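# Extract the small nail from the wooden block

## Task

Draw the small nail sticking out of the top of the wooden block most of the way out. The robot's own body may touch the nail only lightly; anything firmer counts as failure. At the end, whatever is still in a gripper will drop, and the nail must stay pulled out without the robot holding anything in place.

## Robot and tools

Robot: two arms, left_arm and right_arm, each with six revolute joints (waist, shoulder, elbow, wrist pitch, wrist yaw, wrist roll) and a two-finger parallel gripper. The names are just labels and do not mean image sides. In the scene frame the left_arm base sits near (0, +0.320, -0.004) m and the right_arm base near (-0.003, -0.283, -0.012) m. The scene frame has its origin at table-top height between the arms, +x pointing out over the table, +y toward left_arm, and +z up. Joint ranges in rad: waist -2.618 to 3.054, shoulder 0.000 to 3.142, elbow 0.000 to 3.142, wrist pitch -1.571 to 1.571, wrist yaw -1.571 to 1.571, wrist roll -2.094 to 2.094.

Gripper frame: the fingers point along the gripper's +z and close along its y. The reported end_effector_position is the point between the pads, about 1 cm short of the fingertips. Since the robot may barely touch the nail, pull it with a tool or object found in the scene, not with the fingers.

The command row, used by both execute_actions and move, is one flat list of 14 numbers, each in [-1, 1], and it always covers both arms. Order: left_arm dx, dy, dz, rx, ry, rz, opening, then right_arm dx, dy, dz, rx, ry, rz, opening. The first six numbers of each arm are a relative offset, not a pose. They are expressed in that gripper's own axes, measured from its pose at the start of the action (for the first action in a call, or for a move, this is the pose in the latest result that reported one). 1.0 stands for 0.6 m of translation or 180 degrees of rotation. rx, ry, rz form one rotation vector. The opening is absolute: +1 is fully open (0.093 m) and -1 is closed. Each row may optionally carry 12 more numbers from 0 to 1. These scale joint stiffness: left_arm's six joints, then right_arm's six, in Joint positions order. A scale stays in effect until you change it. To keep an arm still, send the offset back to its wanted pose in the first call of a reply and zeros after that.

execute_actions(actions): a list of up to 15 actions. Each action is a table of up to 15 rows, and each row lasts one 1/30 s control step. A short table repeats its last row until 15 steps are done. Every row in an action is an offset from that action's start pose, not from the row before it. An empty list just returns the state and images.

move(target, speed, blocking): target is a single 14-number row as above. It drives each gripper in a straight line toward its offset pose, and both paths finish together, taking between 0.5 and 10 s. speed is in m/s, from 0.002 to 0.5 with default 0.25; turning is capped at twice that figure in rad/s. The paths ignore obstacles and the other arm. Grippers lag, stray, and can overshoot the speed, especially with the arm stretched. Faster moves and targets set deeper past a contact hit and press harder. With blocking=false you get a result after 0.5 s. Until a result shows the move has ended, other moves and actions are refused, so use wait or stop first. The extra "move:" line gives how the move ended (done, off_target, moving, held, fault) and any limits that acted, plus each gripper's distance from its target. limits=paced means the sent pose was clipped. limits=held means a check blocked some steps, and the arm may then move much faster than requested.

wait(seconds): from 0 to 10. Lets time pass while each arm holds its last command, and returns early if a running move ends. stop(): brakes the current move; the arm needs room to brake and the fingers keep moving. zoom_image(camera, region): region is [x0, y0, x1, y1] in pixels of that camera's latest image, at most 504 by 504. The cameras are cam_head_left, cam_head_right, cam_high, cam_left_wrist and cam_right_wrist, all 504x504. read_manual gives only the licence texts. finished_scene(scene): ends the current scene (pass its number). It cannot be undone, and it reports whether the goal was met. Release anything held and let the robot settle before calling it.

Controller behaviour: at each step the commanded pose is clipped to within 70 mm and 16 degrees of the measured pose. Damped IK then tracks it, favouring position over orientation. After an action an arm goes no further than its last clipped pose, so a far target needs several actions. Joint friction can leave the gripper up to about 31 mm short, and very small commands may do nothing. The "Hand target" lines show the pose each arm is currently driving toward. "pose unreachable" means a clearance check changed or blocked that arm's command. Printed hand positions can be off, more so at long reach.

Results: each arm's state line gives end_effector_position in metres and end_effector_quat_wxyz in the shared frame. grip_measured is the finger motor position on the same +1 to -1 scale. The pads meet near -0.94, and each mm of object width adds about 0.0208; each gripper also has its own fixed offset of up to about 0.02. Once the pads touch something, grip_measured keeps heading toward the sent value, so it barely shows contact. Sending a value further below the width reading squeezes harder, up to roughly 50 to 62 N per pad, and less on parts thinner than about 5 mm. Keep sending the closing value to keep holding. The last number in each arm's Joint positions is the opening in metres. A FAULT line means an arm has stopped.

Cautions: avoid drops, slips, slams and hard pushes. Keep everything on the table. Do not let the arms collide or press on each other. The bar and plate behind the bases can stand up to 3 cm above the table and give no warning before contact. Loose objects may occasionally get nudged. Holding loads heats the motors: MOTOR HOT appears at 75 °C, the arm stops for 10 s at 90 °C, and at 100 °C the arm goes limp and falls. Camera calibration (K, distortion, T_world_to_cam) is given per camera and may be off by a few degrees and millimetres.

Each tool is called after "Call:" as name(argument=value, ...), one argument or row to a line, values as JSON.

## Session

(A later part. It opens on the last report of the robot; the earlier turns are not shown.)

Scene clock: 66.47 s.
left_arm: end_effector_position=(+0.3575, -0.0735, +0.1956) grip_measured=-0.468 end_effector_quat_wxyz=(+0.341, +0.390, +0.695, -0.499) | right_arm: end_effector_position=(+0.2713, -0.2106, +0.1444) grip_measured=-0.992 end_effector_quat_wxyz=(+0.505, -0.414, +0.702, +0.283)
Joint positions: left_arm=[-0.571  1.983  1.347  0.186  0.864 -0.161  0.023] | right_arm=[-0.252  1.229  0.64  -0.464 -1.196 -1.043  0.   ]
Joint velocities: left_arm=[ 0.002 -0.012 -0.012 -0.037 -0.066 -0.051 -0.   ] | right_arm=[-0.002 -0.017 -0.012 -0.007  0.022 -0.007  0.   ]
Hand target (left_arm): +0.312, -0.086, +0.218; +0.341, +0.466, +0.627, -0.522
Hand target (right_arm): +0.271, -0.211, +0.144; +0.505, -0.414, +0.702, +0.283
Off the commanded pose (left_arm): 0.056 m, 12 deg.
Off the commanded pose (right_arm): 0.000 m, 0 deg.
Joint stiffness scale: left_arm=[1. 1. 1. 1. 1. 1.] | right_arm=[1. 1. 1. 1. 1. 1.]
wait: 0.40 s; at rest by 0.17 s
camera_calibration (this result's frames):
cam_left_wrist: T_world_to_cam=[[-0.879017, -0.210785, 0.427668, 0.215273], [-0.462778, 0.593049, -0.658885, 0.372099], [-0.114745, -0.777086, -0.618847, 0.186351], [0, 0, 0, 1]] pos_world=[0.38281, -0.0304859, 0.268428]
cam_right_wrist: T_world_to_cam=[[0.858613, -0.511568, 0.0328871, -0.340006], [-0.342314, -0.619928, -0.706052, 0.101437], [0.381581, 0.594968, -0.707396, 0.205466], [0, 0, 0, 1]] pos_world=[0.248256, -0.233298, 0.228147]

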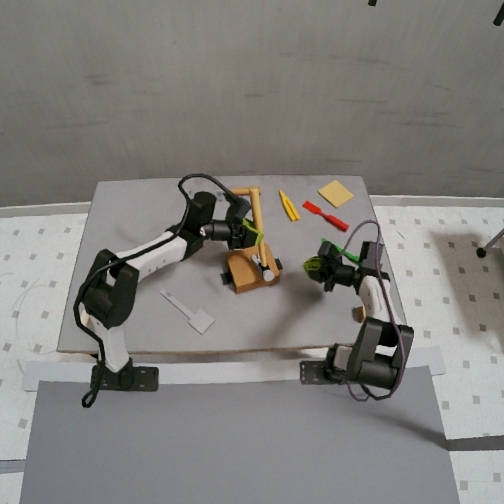

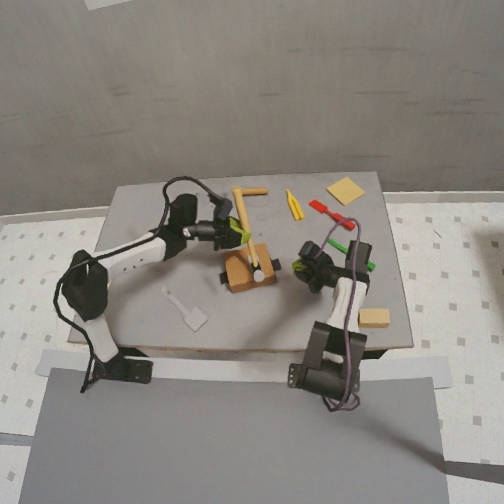

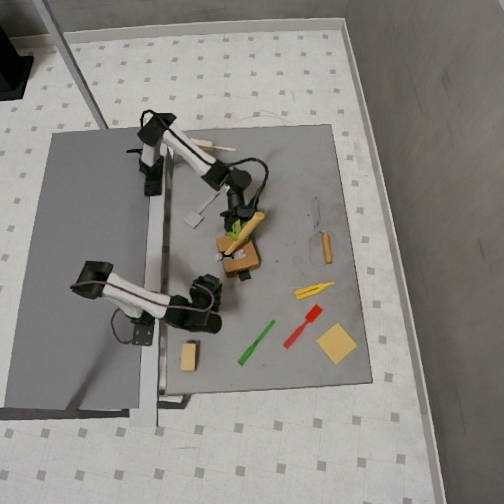

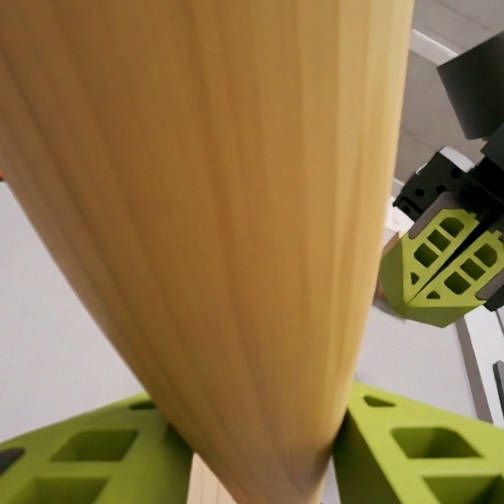

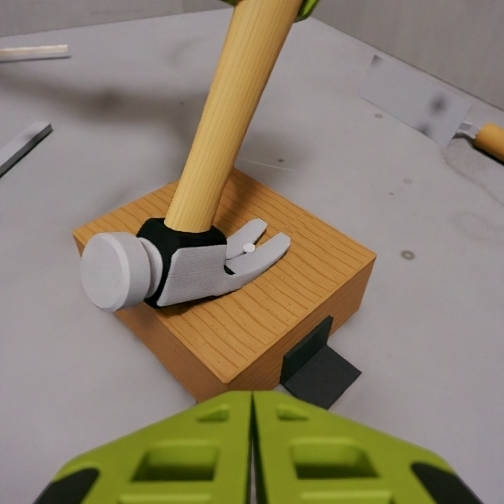

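Call:
execute_actions(
  actions=[
    [[0,-0.084,0.002,0.045,0,0.040,-0.75,0,0,0,0,0,0,-1],[0,-0.075,0.002,0.040,0,0.036,-0.75,0,0,0,0,0,0,-1],[0,-0.066,0.001,0.035,0,0.031,-0.75,0,0,0,0,0,0,-1],[0,-0.057,0.001,0.030,0,0.027,-0.75,0,0,0,0,0,0,-1],[0,-0.048,0.001,0.025,0,0.022,-0.75,0,0,0,0,0,0,-1],[0,-0.039,0.001,0.020,0,0.018,-0.75,0,0,0,0,0,0,-1],[0,-0.030,0,0.015,0,0.013,-0.75,0,0,0,0,0,0,-1],[0,-0.021,0,0.010,0,0.009,-0.75,0,0,0,0,0,0,-1],[0,-0.012,0,0.005,0,0.004,-0.75,0,0,0,0,0,0,-1],[0,-0.005,0,0,0,0,-0.75,0,0,0,0,0,0,-1]],
    [[0,0,0,0,0,0,-0.5,0,0,0,0,0,0,-1],[0,0,0,0,0,0,-0.42,0,0,0,0,0,0,-1],[0,0,0,0,0,0,-0.36,0,0,0,0,0,0,-1],[0,0,0,0,0,0,-0.30,0,0,0,0,0,0,-1],[0,0,0,0,0,0,-0.25,0,0,0,0,0,0,-1],[0,0,0,0,0,0,-0.20,0,0,0,0,0,0,-1],[0,0,0,0,0,0,-0.15,0,0,0,0,0,0,-1],[0,0,0,0,0,0,-0.10,0,0,0,0,0,0,-1],[0,0,0,0,0,0,-0.05,0,0,0,0,0,0,-1],[0,0,0,0,0,0,0.0,0,0,0,0,0,0,-1]],
  ],
)

Scene clock: 71.70 s.
left_arm: end_effector_position=(+0.3610, -0.0724, +0.1945) grip_measured=-0.002 end_effector_quat_wxyz=(+0.338, +0.371, +0.705, -0.501) | right_arm: end_effector_position=(+0.2713, -0.2106, +0.1444) grip_measured=-0.992 end_effector_quat_wxyz=(+0.505, -0.414, +0.702, +0.283)
Joint positions: left_arm=[-0.569  1.983  1.339  0.204  0.846 -0.205  0.045] | right_arm=[-0.252  1.229  0.64  -0.464 -1.196 -1.043  0.   ]
Joint velocities: left_arm=[-0.007 -0.002  0.017  0.007 -0.022 -0.007 -0.001] | right_arm=[ 0.002 -0.007 -0.017  0.022 -0.051 -0.007  0.   ]
Hand target (left_arm): +0.360, -0.073, +0.195; +0.338, +0.375, +0.702, -0.502
Hand target (right_arm): +0.271, -0.211, +0.144; +0.505, -0.414, +0.702, +0.283
Off the commanded pose (left_arm): 0.002 m, 1 deg.
Off the commanded pose (right_arm): 0.000 m, 0 deg.
Joint stiffness scale: left_arm=[1. 1. 1. 1. 1. 1.] | right_arm=[1. 1. 1. 1. 1. 1.]
camera_calibration (this result's frames):
cam_left_wrist: T_world_to_cam=[[-0.859326, -0.234808, 0.45434, 0.204948], [-0.499498, 0.576098, -0.647003, 0.382103], [-0.109823, -0.782928, -0.612342, 0.18349], [0, 0, 0, 1]] pos_world=[0.387128, -0.0283459, 0.266465]
cam_right_wrist: T_world_to_cam=[[0.858613, -0.511568, 0.0328871, -0.340006], [-0.342314, -0.619928, -0.706052, 0.101437], [0.381581, 0.594968, -0.707396, 0.205466], [0, 0, 0, 1]] pos_world=[0.248256, -0.233298, 0.228147]

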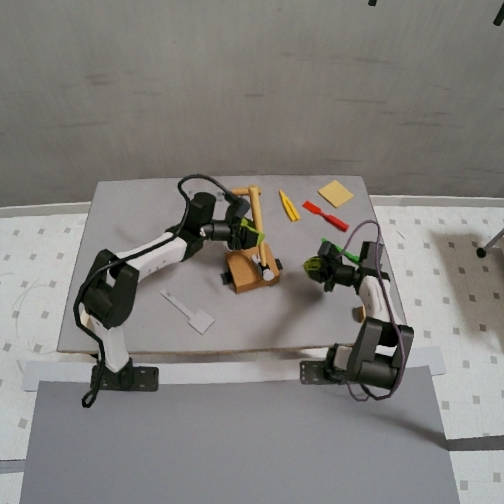

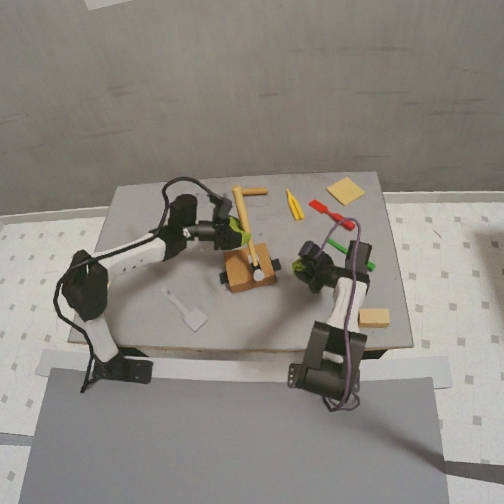

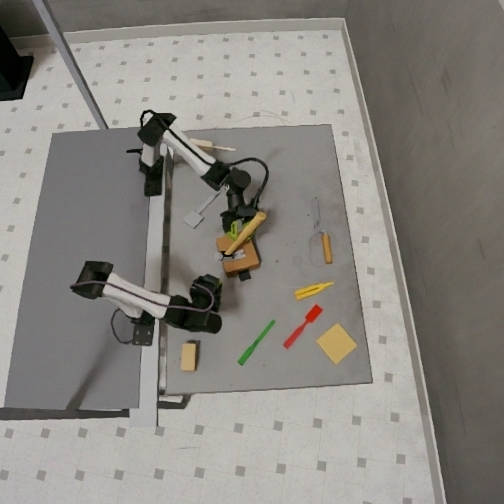

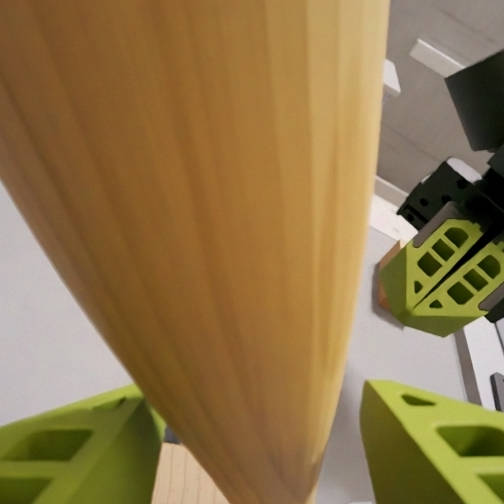

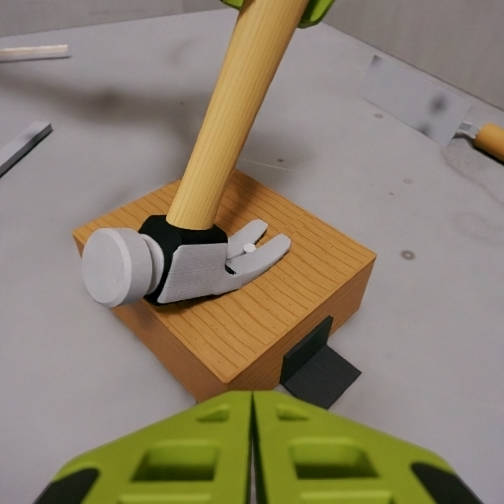

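Call:
move(
  target=[0.087,-0.013,0.027,0,-0.095,0,0.0,-0.363,0.012,0.1105,0.232,0.054,0.111,0.3],
  speed=0.2,
)

Scene clock: 75.57 s.
left_arm: end_effector_position=(+0.3338, -0.0809, +0.1553) grip_measured=-0.002 end_effector_quat_wxyz=(+0.442, +0.301, +0.642, -0.550) | right_arm: end_effector_position=(+0.3240, -0.0927, +0.3340) grip_measured=+0.298 end_effector_quat_wxyz=(+0.518, -0.108, +0.847, +0.058)
Joint positions: left_arm=[-0.657  2.095  0.963  1.1    0.666 -0.483  0.045] | right_arm=[ 0.779  1.251  1.406 -0.666  0.401  0.21   0.06 ]
Joint velocities: left_arm=[-0.007 -0.007 -0.002  0.051 -0.037  0.051  0.001] | right_arm=[ 0.012 -0.012 -0.002 -0.037  0.066  0.037  0.   ]
Hand target (left_arm): +0.332, -0.081, +0.147; +0.439, +0.296, +0.647, -0.549
Hand target (right_arm): +0.324, -0.091, +0.330; +0.509, -0.107, +0.852, +0.053
Off the commanded pose (left_arm): 0.007 m, 1 deg.
Off the commanded pose (right_arm): 0.008 m, 2 deg.
Joint stiffness scale: left_arm=[1. 1. 1. 1. 1. 1.] | right_arm=[1. 1. 1. 1. 1. 1.]
move: done
camera_calibration (this result's frames):
cam_left_wrist: T_world_to_cam=[[-0.868107, -0.224713, 0.4426, 0.203062], [-0.495034, 0.32638, -0.805244, 0.350903], [0.0364935, -0.918139, -0.394573, 0.0562041], [0, 0, 0, 1]] pos_world=[0.347938, -0.0172936, 0.214864]
cam_right_wrist: T_world_to_cam=[[0.228672, -0.973099, 0.0280428, -0.168262], [-0.774222, -0.199249, -0.600732, 0.470145], [0.59016, 0.115659, -0.798958, 0.167929], [0, 0, 0, 1]] pos_world=[0.303369, -0.0894817, 0.421318]

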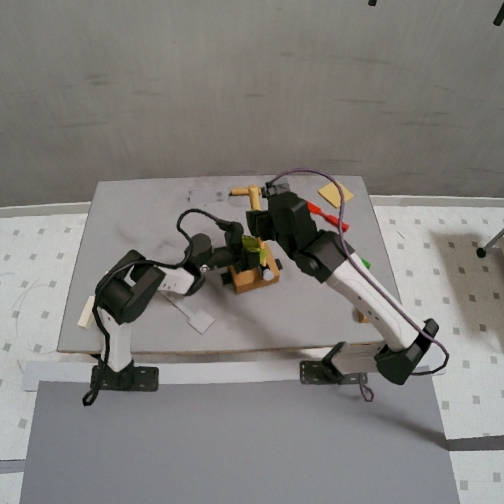

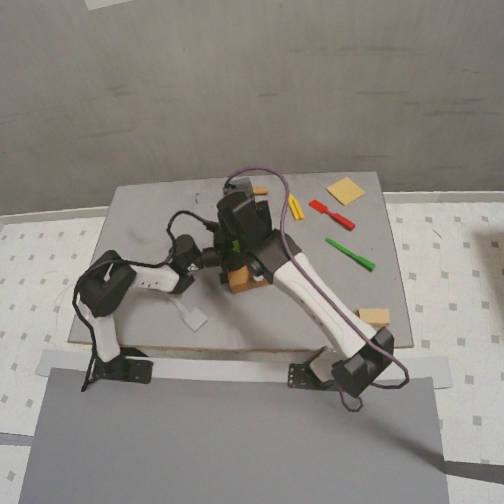

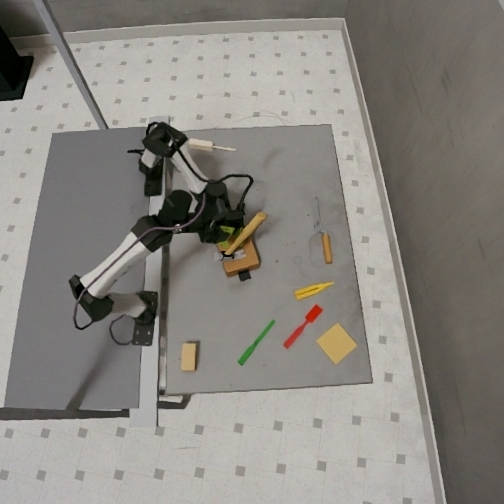

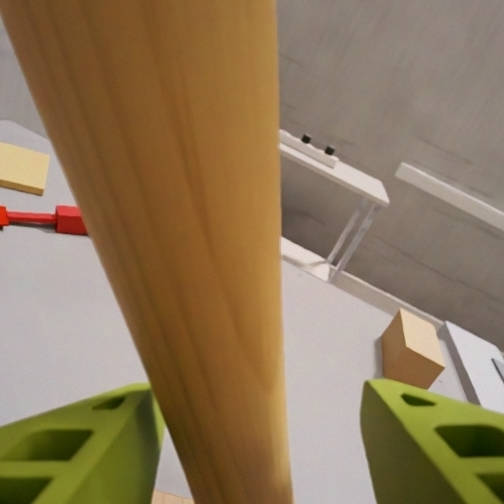

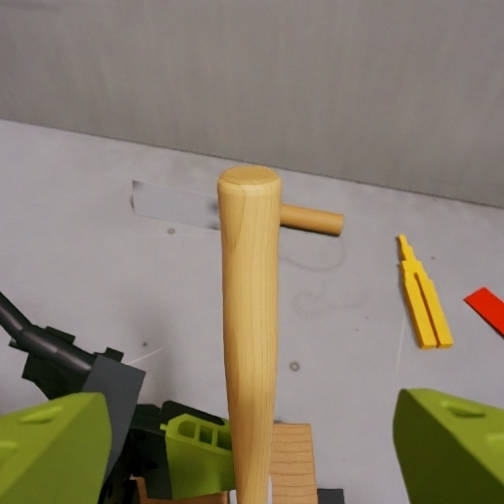

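Call:
move(
  target=[0,0,0,0,0,0,0.0,0.015,0,0.198,0,0.01,0,0.3],
  speed=0.15,
)

Scene clock: 78.07 s.
left_arm: end_effector_position=(+0.3339, -0.0809, +0.1554) grip_measured=-0.002 end_effector_quat_wxyz=(+0.442, +0.301, +0.642, -0.550) | right_arm: end_effector_position=(+0.4196, -0.0663, +0.2722) grip_measured=+0.298 end_effector_quat_wxyz=(+0.504, -0.105, +0.855, +0.058)
Joint positions: left_arm=[-0.657  2.095  0.963  1.1    0.665 -0.484  0.045] | right_arm=[ 0.653  1.554  1.426 -0.395  0.287  0.165  0.06 ]
Joint velocities: left_arm=[ 0.002  0.002  0.007  0.007  0.022 -0.066 -0.   ] | right_arm=[ 0.007 -0.002 -0.007  0.081  0.007 -0.037 -0.001]
Hand target (left_arm): +0.334, -0.081, +0.155; +0.441, +0.301, +0.642, -0.550
Hand target (right_arm): +0.422, -0.067, +0.273; +0.503, -0.109, +0.855, +0.057
Off the commanded pose (left_arm): 0.000 m, 0 deg.
Off the commanded pose (right_arm): 0.004 m, 1 deg.
Joint stiffness scale: left_arm=[1. 1. 1. 1. 1. 1.] | right_arm=[1. 1. 1. 1. 1. 1.]
move: done
camera_calibration (this result's frames):
cam_left_wrist: T_world_to_cam=[[-0.868128, -0.224776, 0.442526, 0.203059], [-0.494965, 0.325739, -0.805546, 0.351028], [0.0369192, -0.918352, -0.394039, 0.0560346], [0, 0, 0, 1]] pos_world=[0.347959, -0.0172411, 0.21499]
cam_right_wrist: T_world_to_cam=[[0.22288, -0.974617, 0.0211275, -0.158458], [-0.79496, -0.194254, -0.574721, 0.514329], [0.564237, 0.111299, -0.818076, 0.0748994], [0, 0, 0, 1]] pos_world=[0.401927, -0.0628616, 0.360217]

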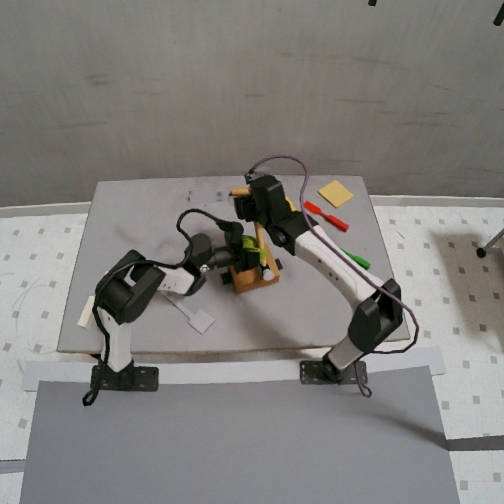

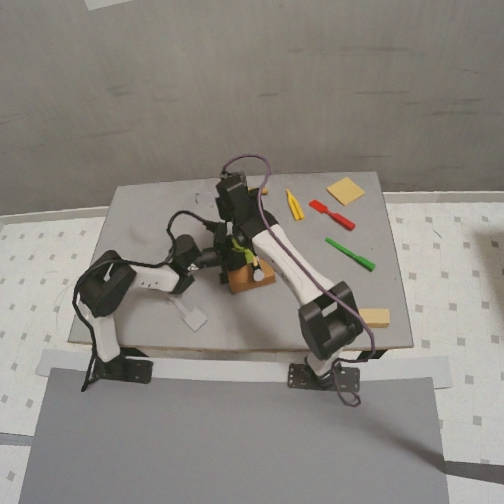

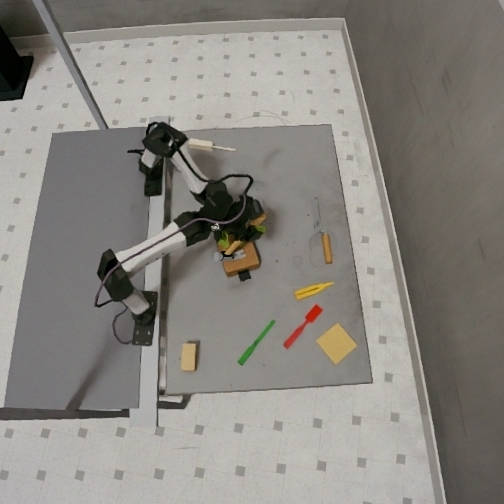

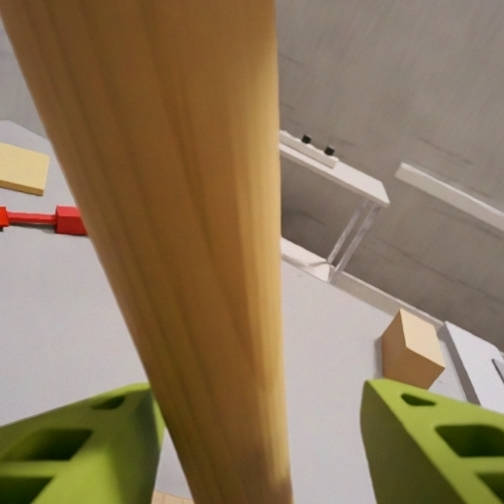

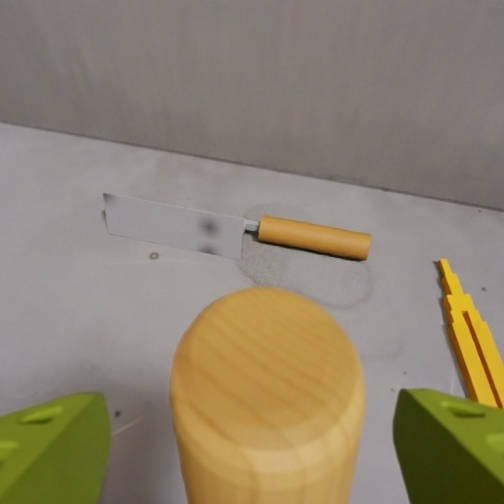

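Call:
execute_actions(
  actions=[
    [[0,0,0,0,0,0,0,0,-0.003,0,0,0,0,0.15],[0,0,0,0,0,0,0,0,-0.004,0,0,0,0,0.0],[0,0,0,0,0,0,0,0,-0.005,0,0,0,0,-0.15],[0,0,0,0,0,0,0,0,-0.005,0,0,0,0,-0.25],[0,0,0,0,0,0,0,0,-0.005,0,0,0,0,-0.33],[0,0,0,0,0,0,0,0,-0.005,0,0,0,0,-0.40],[0,0,0,0,0,0,0,0,-0.005,0,0,0,0,-0.46],[0,0,0,0,0,0,0,0,-0.005,0,0,0,0,-0.52],[0,0,0,0,0,0,0,0,-0.005,0,0,0,0,-0.58],[0,0,0,0,0,0,0,0,-0.005,0,0,0,0,-0.65],[0,0,0,0,0,0,0,0,-0.005,0,0,0,0,-0.72],[0,0,0,0,0,0,0,0,-0.005,0,0,0,0,-0.80],[0,0,0,0,0,0,0,0,-0.005,0,0,0,0,-0.85]],
  ],
)

Scene clock: 79.17 s.
left_arm: end_effector_position=(+0.3339, -0.0809, +0.1554) grip_measured=-0.002 end_effector_quat_wxyz=(+0.442, +0.301, +0.642, -0.550) | right_arm: end_effector_position=(+0.4210, -0.0683, +0.2729) grip_measured=-0.610 end_effector_quat_wxyz=(+0.506, -0.105, +0.855, +0.055)
Joint positions: left_arm=[-0.657  2.095  0.963  1.1    0.665 -0.484  0.045] | right_arm=[ 0.649  1.554  1.426 -0.392  0.289  0.159  0.016]
Joint velocities: left_arm=[ 0.007 -0.007  0.002  0.066 -0.066 -0.037 -0.001] | right_arm=[ 0.007  0.002 -0.032 -0.037 -0.007 -0.022  0.001]
Hand target (left_arm): +0.334, -0.081, +0.155; +0.442, +0.301, +0.642, -0.550
Hand target (right_arm): +0.420, -0.069, +0.272; +0.504, -0.105, +0.855, +0.058
Off the commanded pose (left_arm): 0.000 m, 0 deg.
Off the commanded pose (right_arm): 0.001 m, 0 deg.
Joint stiffness scale: left_arm=[1. 1. 1. 1. 1. 1.] | right_arm=[1. 1. 1. 1. 1. 1.]
camera_calibration (this result's frames):
cam_left_wrist: T_world_to_cam=[[-0.868128, -0.224776, 0.442526, 0.203059], [-0.494965, 0.325739, -0.805546, 0.351028], [0.0369192, -0.918352, -0.394039, 0.0560346], [0, 0, 0, 1]] pos_world=[0.347959, -0.0172411, 0.21499]
cam_right_wrist: T_world_to_cam=[[0.219931, -0.975164, 0.0261936, -0.160879], [-0.793063, -0.194368, -0.577297, 0.515308], [0.568051, 0.106193, -0.816114, 0.0724148], [0, 0, 0, 1]] pos_world=[0.402918, -0.0644139, 0.360798]

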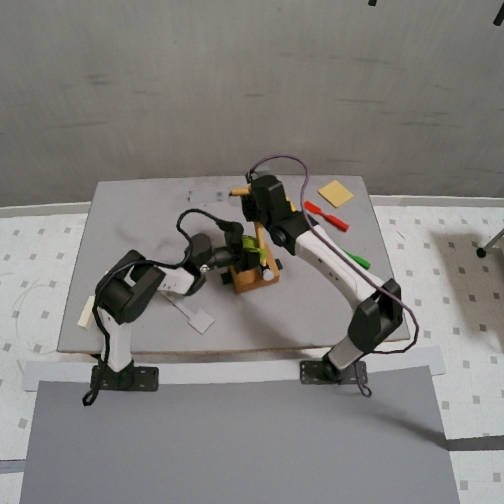

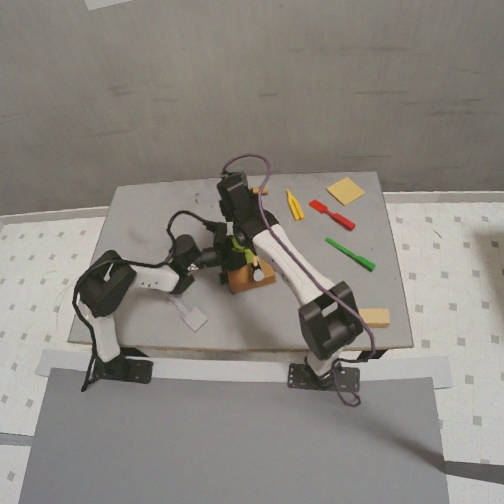

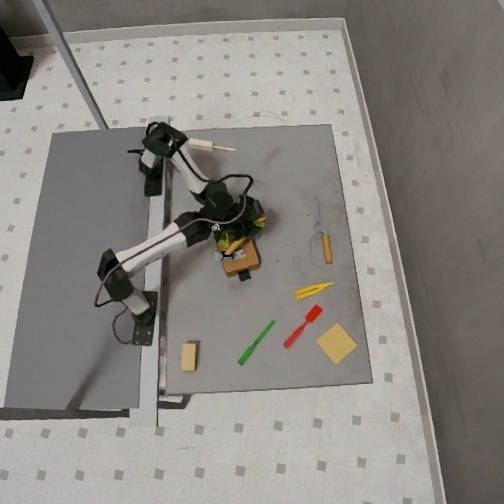

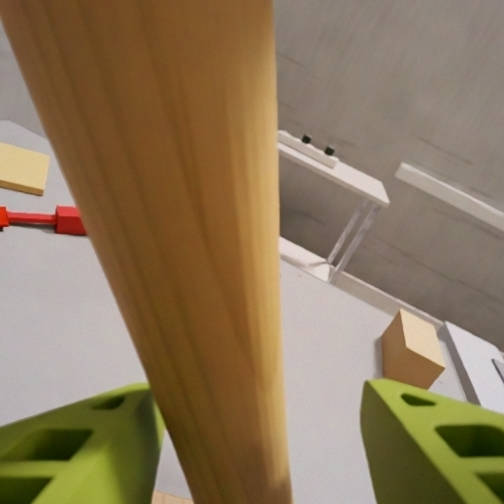

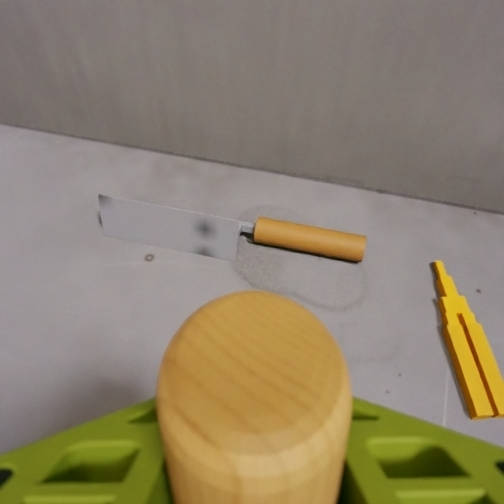

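Call:
move(
  target=[0,0.02,-0.22,0,0.06,0.13,1.0,0,0,0,0,0,0,-0.85],
  speed=0.2,
)

Scene clock: 81.47 s.
left_arm: end_effector_position=(+0.3118, +0.0471, +0.1451) grip_measured=+1.000 end_effector_quat_wxyz=(+0.479, +0.469, +0.609, -0.424) | right_arm: end_effector_position=(+0.4210, -0.0683, +0.2729) grip_measured=-0.610 end_effector_quat_wxyz=(+0.506, -0.105, +0.855, +0.055)
Joint positions: left_arm=[-0.357  1.746  0.701  0.672  0.99   0.197  0.093] | right_arm=[ 0.649  1.554  1.426 -0.392  0.289  0.159  0.016]
Joint velocities: left_arm=[-0.007  0.002 -0.007 -0.051 -0.007  0.051  0.   ] | right_arm=[-0.012  0.002 -0.007  0.066 -0.022  0.007 -0.   ]
Hand target (left_arm): +0.311, +0.050, +0.151; +0.484, +0.471, +0.606, -0.421
Hand target (right_arm): +0.421, -0.068, +0.273; +0.506, -0.105, +0.855, +0.055
Off the commanded pose (left_arm): 0.007 m, 1 deg.
Off the commanded pose (right_arm): 0.000 m, 0 deg.
Joint stiffness scale: left_arm=[1. 1. 1. 1. 1. 1.] | right_arm=[1. 1. 1. 1. 1. 1.]
move: done
camera_calibration (this result's frames):
cam_left_wrist: T_world_to_cam=[[-0.974675, -0.212723, 0.0689706, 0.30403], [-0.179903, 0.562695, -0.806851, 0.180872], [0.132827, -0.798826, -0.586715, 0.162756], [0, 0, 0, 1]] pos_world=[0.307252, 0.0929117, 0.220459]
cam_right_wrist: T_world_to_cam=[[0.220109, -0.975115, 0.0265276, -0.161042], [-0.792983, -0.194702, -0.577295, 0.515251], [0.568093, 0.106032, -0.816105, 0.0723834], [0, 0, 0, 1]] pos_world=[0.402911, -0.0643887, 0.360796]

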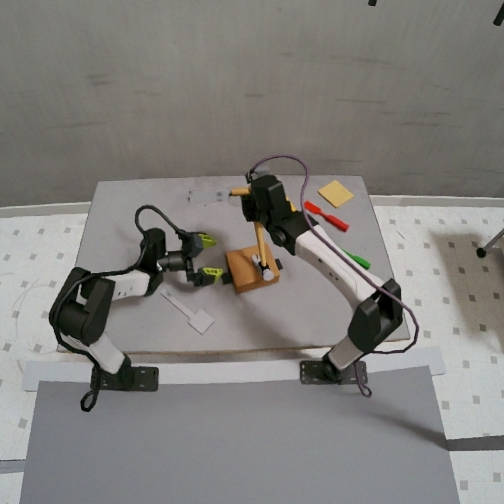

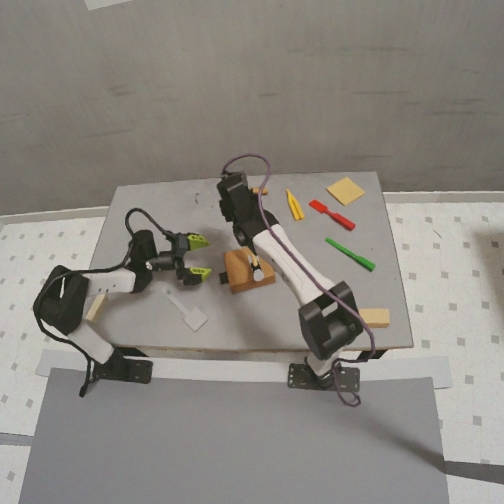

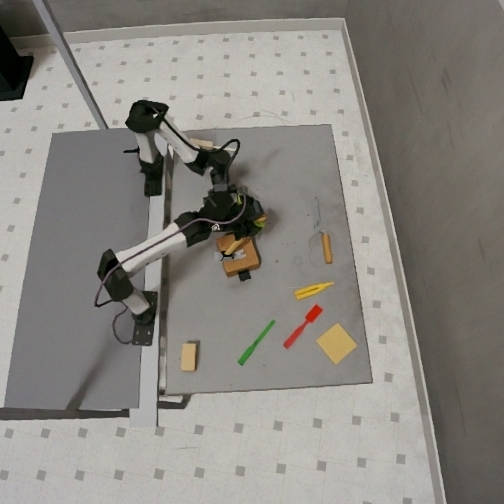

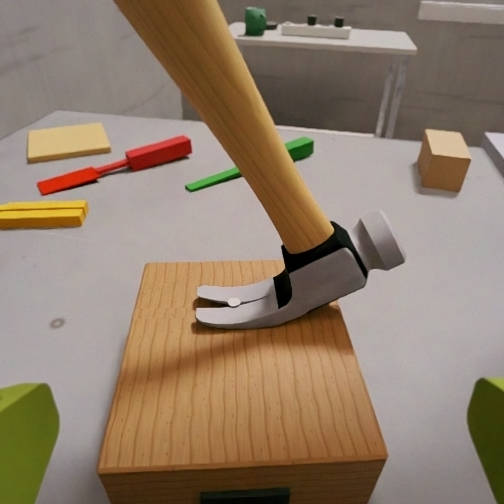

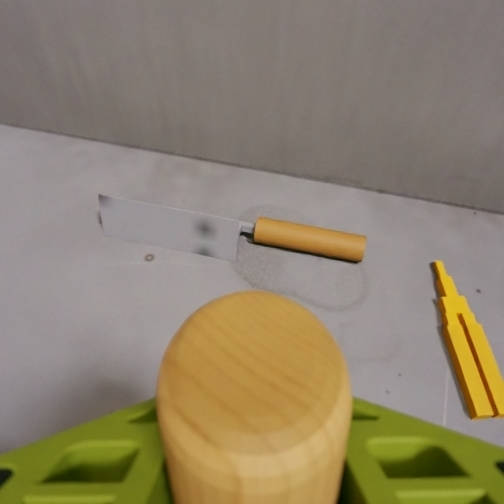

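Call:
execute_actions(
  actions=[
    [[0,0,0,0,0,0,1,0.0005,0,-0.005,0,-0.004,0,-0.85],[0,0,0,0,0,0,1,0.001,0,-0.010,0,-0.008,0,-0.85],[0,0,0,0,0,0,1,0.0016,0,-0.015,0,-0.012,0,-0.85],[0,0,0,0,0,0,1,0.0022,0,-0.020,0,-0.016,0,-0.85],[0,0,0,0,0,0,1,0.0029,0,-0.025,0,-0.020,0,-0.85],[0,0,0,0,0,0,1,0.0037,0,-0.030,0,-0.024,0,-0.85],[0,0,0,0,0,0,1,0.0045,0,-0.035,0,-0.028,0,-0.85],[0,0,0,0,0,0,1,0.0054,0,-0.040,0,-0.032,0,-0.85],[0,0,0,0,0,0,1,0.0063,0,-0.045,0,-0.036,0,-0.85],[0,0,0,0,0,0,1,0.0073,0,-0.050,0,-0.040,0,-0.85],[0,0,0,0,0,0,1,0.0083,0,-0.055,0,-0.044,0,-0.85],[0,0,0,0,0,0,1,0.0094,0,-0.060,0,-0.048,0,-0.85],[0,0,0,0,0,0,1,0.0105,0,-0.065,0,-0.052,0,-0.85],[0,0,0,0,0,0,1,0.0116,0,-0.070,0,-0.056,0,-0.85],[0,0,0,0,0,0,1,0.0128,0,-0.075,0,-0.060,0,-0.85]],
  ],
)

Call:
wait(
  seconds=0.4,
)

Call:
zoom_image(
  camera="cam_left_wrist",
  region=[160, 200, 420, 380],
)

Scene clock: 82.67 s.
left_arm: end_effector_position=(+0.3116, +0.0471, +0.1446) grip_measured=+1.000 end_effector_quat_wxyz=(+0.478, +0.469, +0.610, -0.424) | right_arm: end_effector_position=(+0.4011, -0.0733, +0.2807) grip_measured=-0.610 end_effector_quat_wxyz=(+0.572, -0.100, +0.811, +0.067)
Joint positions: left_arm=[-0.357  1.746  0.701  0.669  0.991  0.199  0.093] | right_arm=[ 0.678  1.415  1.188 -0.13   0.333  0.124  0.016]
Joint velocities: left_arm=[-0.007 -0.012 -0.002 -0.051 -0.051  0.007  0.   ] | right_arm=[ 0.09  -0.364 -0.569  0.593  0.125 -0.125  0.   ]
Hand target (left_arm): +0.312, +0.047, +0.145; +0.479, +0.469, +0.609, -0.424
Hand target (right_arm): +0.382, -0.078, +0.286; +0.582, -0.098, +0.805, +0.065
Off the commanded pose (left_arm): 0.001 m, 0 deg.
Off the commanded pose (right_arm): 0.024 m, 2 deg.
Joint stiffness scale: left_arm=[1. 1. 1. 1. 1. 1.] | right_arm=[1. 1. 1. 1. 1. 1.]
camera_calibration (this result's frames):
cam_left_wrist: T_world_to_cam=[[-0.974787, -0.212092, 0.0693394, 0.303821], [-0.180035, 0.563966, -0.805934, 0.180281], [0.131827, -0.798097, -0.587931, 0.163002], [0, 0, 0, 1]] pos_world=[0.307129, 0.092857, 0.220062]
cam_right_wrist: T_world_to_cam=[[0.221847, -0.974906, 0.0184922, -0.160163], [-0.693067, -0.170996, -0.700299, 0.499214], [0.685888, 0.142543, -0.71361, 0.0171458], [0, 0, 0, 1]] pos_world=[0.36976, -0.0732246, 0.364796]

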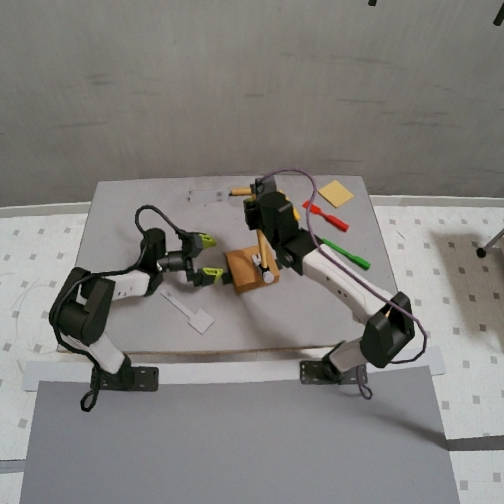

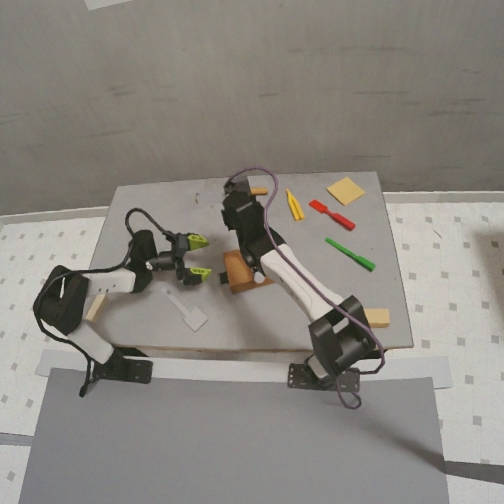

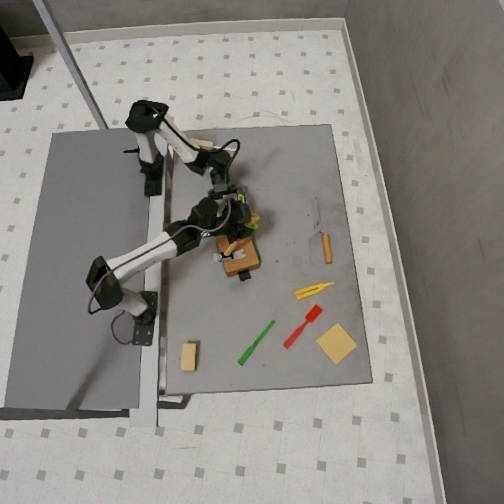

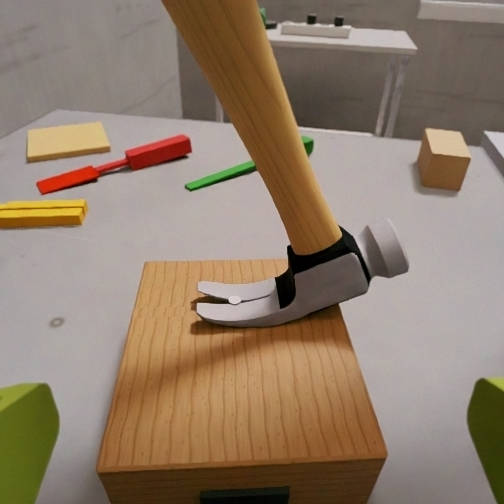

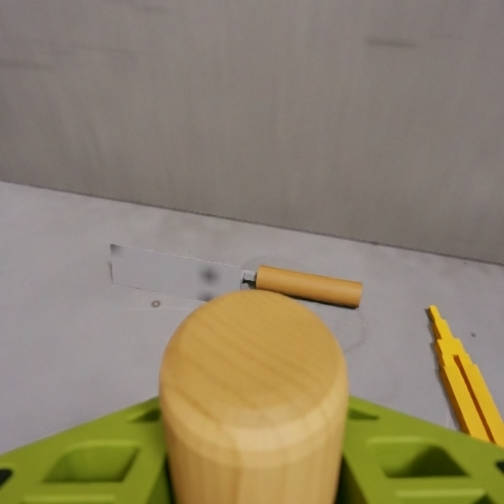

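Scene clock: 83.07 s.
left_arm: end_effector_position=(+0.3116, +0.0471, +0.1446) grip_measured=+1.000 end_effector_quat_wxyz=(+0.478, +0.469, +0.610, -0.424) | right_arm: end_effector_position=(+0.3986, -0.0740, +0.2822) grip_measured=-0.610 end_effector_quat_wxyz=(+0.584, -0.098, +0.803, +0.067)
Joint positions: left_arm=[-0.357  1.746  0.701  0.669  0.991  0.199  0.093] | right_arm=[ 0.684  1.397  1.154 -0.084  0.345  0.116  0.016]
Joint velocities: left_arm=[-0.012 -0.017  0.022 -0.022  0.022 -0.007  0.   ] | right_arm=[-0.002  0.012  0.002  0.037 -0.051  0.037  0.   ]
Hand target (left_arm): +0.312, +0.047, +0.145; +0.479, +0.469, +0.609, -0.424
Hand target (right_arm): +0.382, -0.078, +0.286; +0.582, -0.098, +0.805, +0.065
Off the commanded pose (left_arm): 0.001 m, 0 deg.
Off the commanded pose (right_arm): 0.021 m, 0 deg.
Joint stiffness scale: left_arm=[1. 1. 1. 1. 1. 1.] | right_arm=[1. 1. 1. 1. 1. 1.]
wait: 0.40 s; at rest by 0.27 s
camera_calibration (this result's frames):
cam_left_wrist: T_world_to_cam=[[-0.974787, -0.212092, 0.0693394, 0.303821], [-0.180035, 0.563966, -0.805934, 0.180281], [0.131827, -0.798097, -0.587931, 0.163002], [0, 0, 0, 1]] pos_world=[0.307129, 0.092857, 0.220062]
cam_right_wrist: T_world_to_cam=[[0.218781, -0.975581, 0.0194145, -0.159445], [-0.673769, -0.16543, -0.720186, 0.496755], [0.705811, 0.144482, -0.693509, 0.00661346], [0, 0, 0, 1]] pos_world=[0.364914, -0.0743285, 0.365438]

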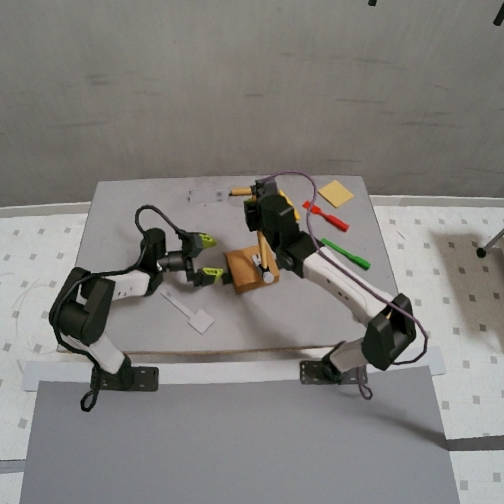

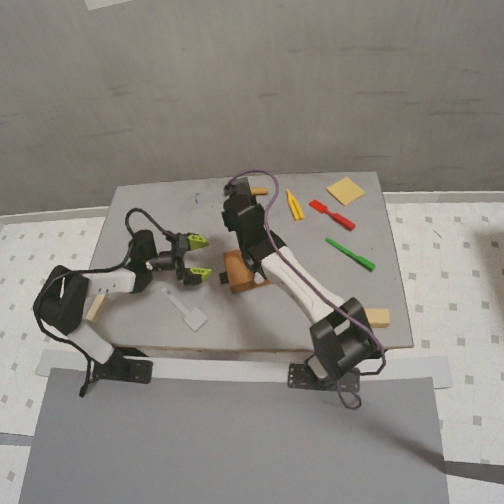

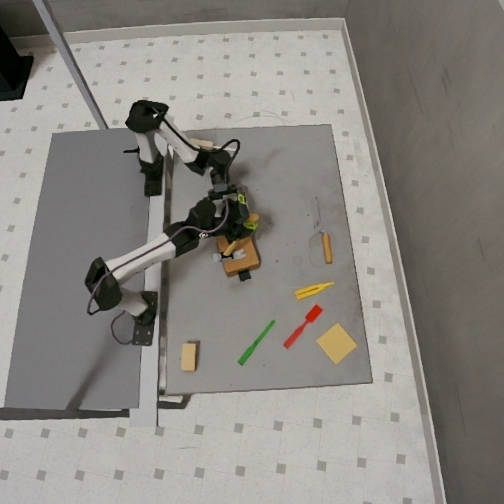

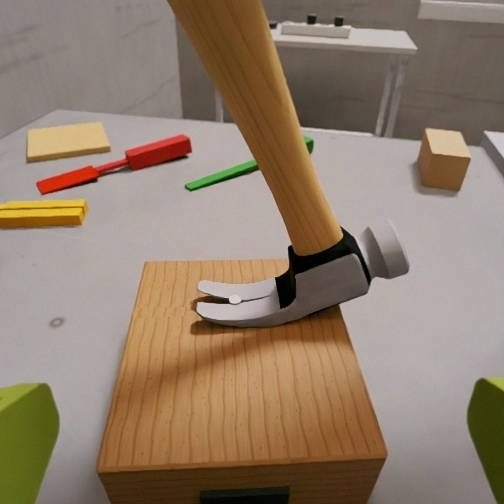

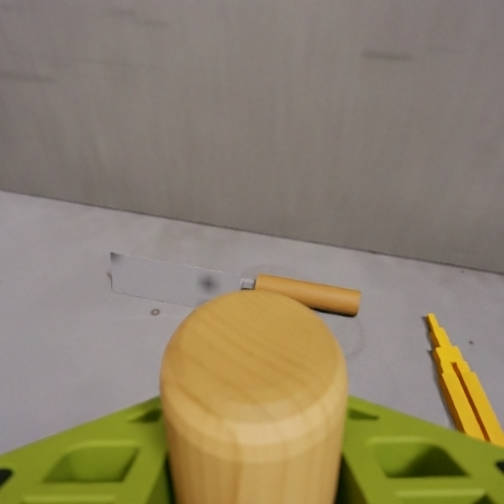

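Region (160, 200, 420, 380) of cam_left_wrist's 504x504 image, scaled by 1.938, with more detail than that image has; it fills the top 349 rows of this view, and the rest is white.

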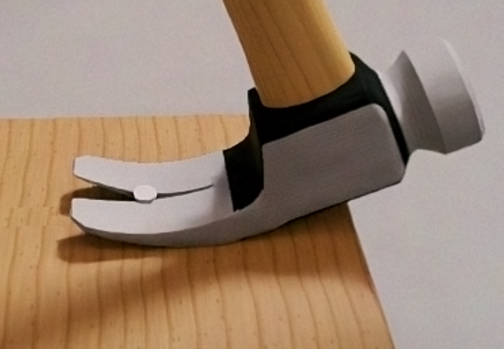

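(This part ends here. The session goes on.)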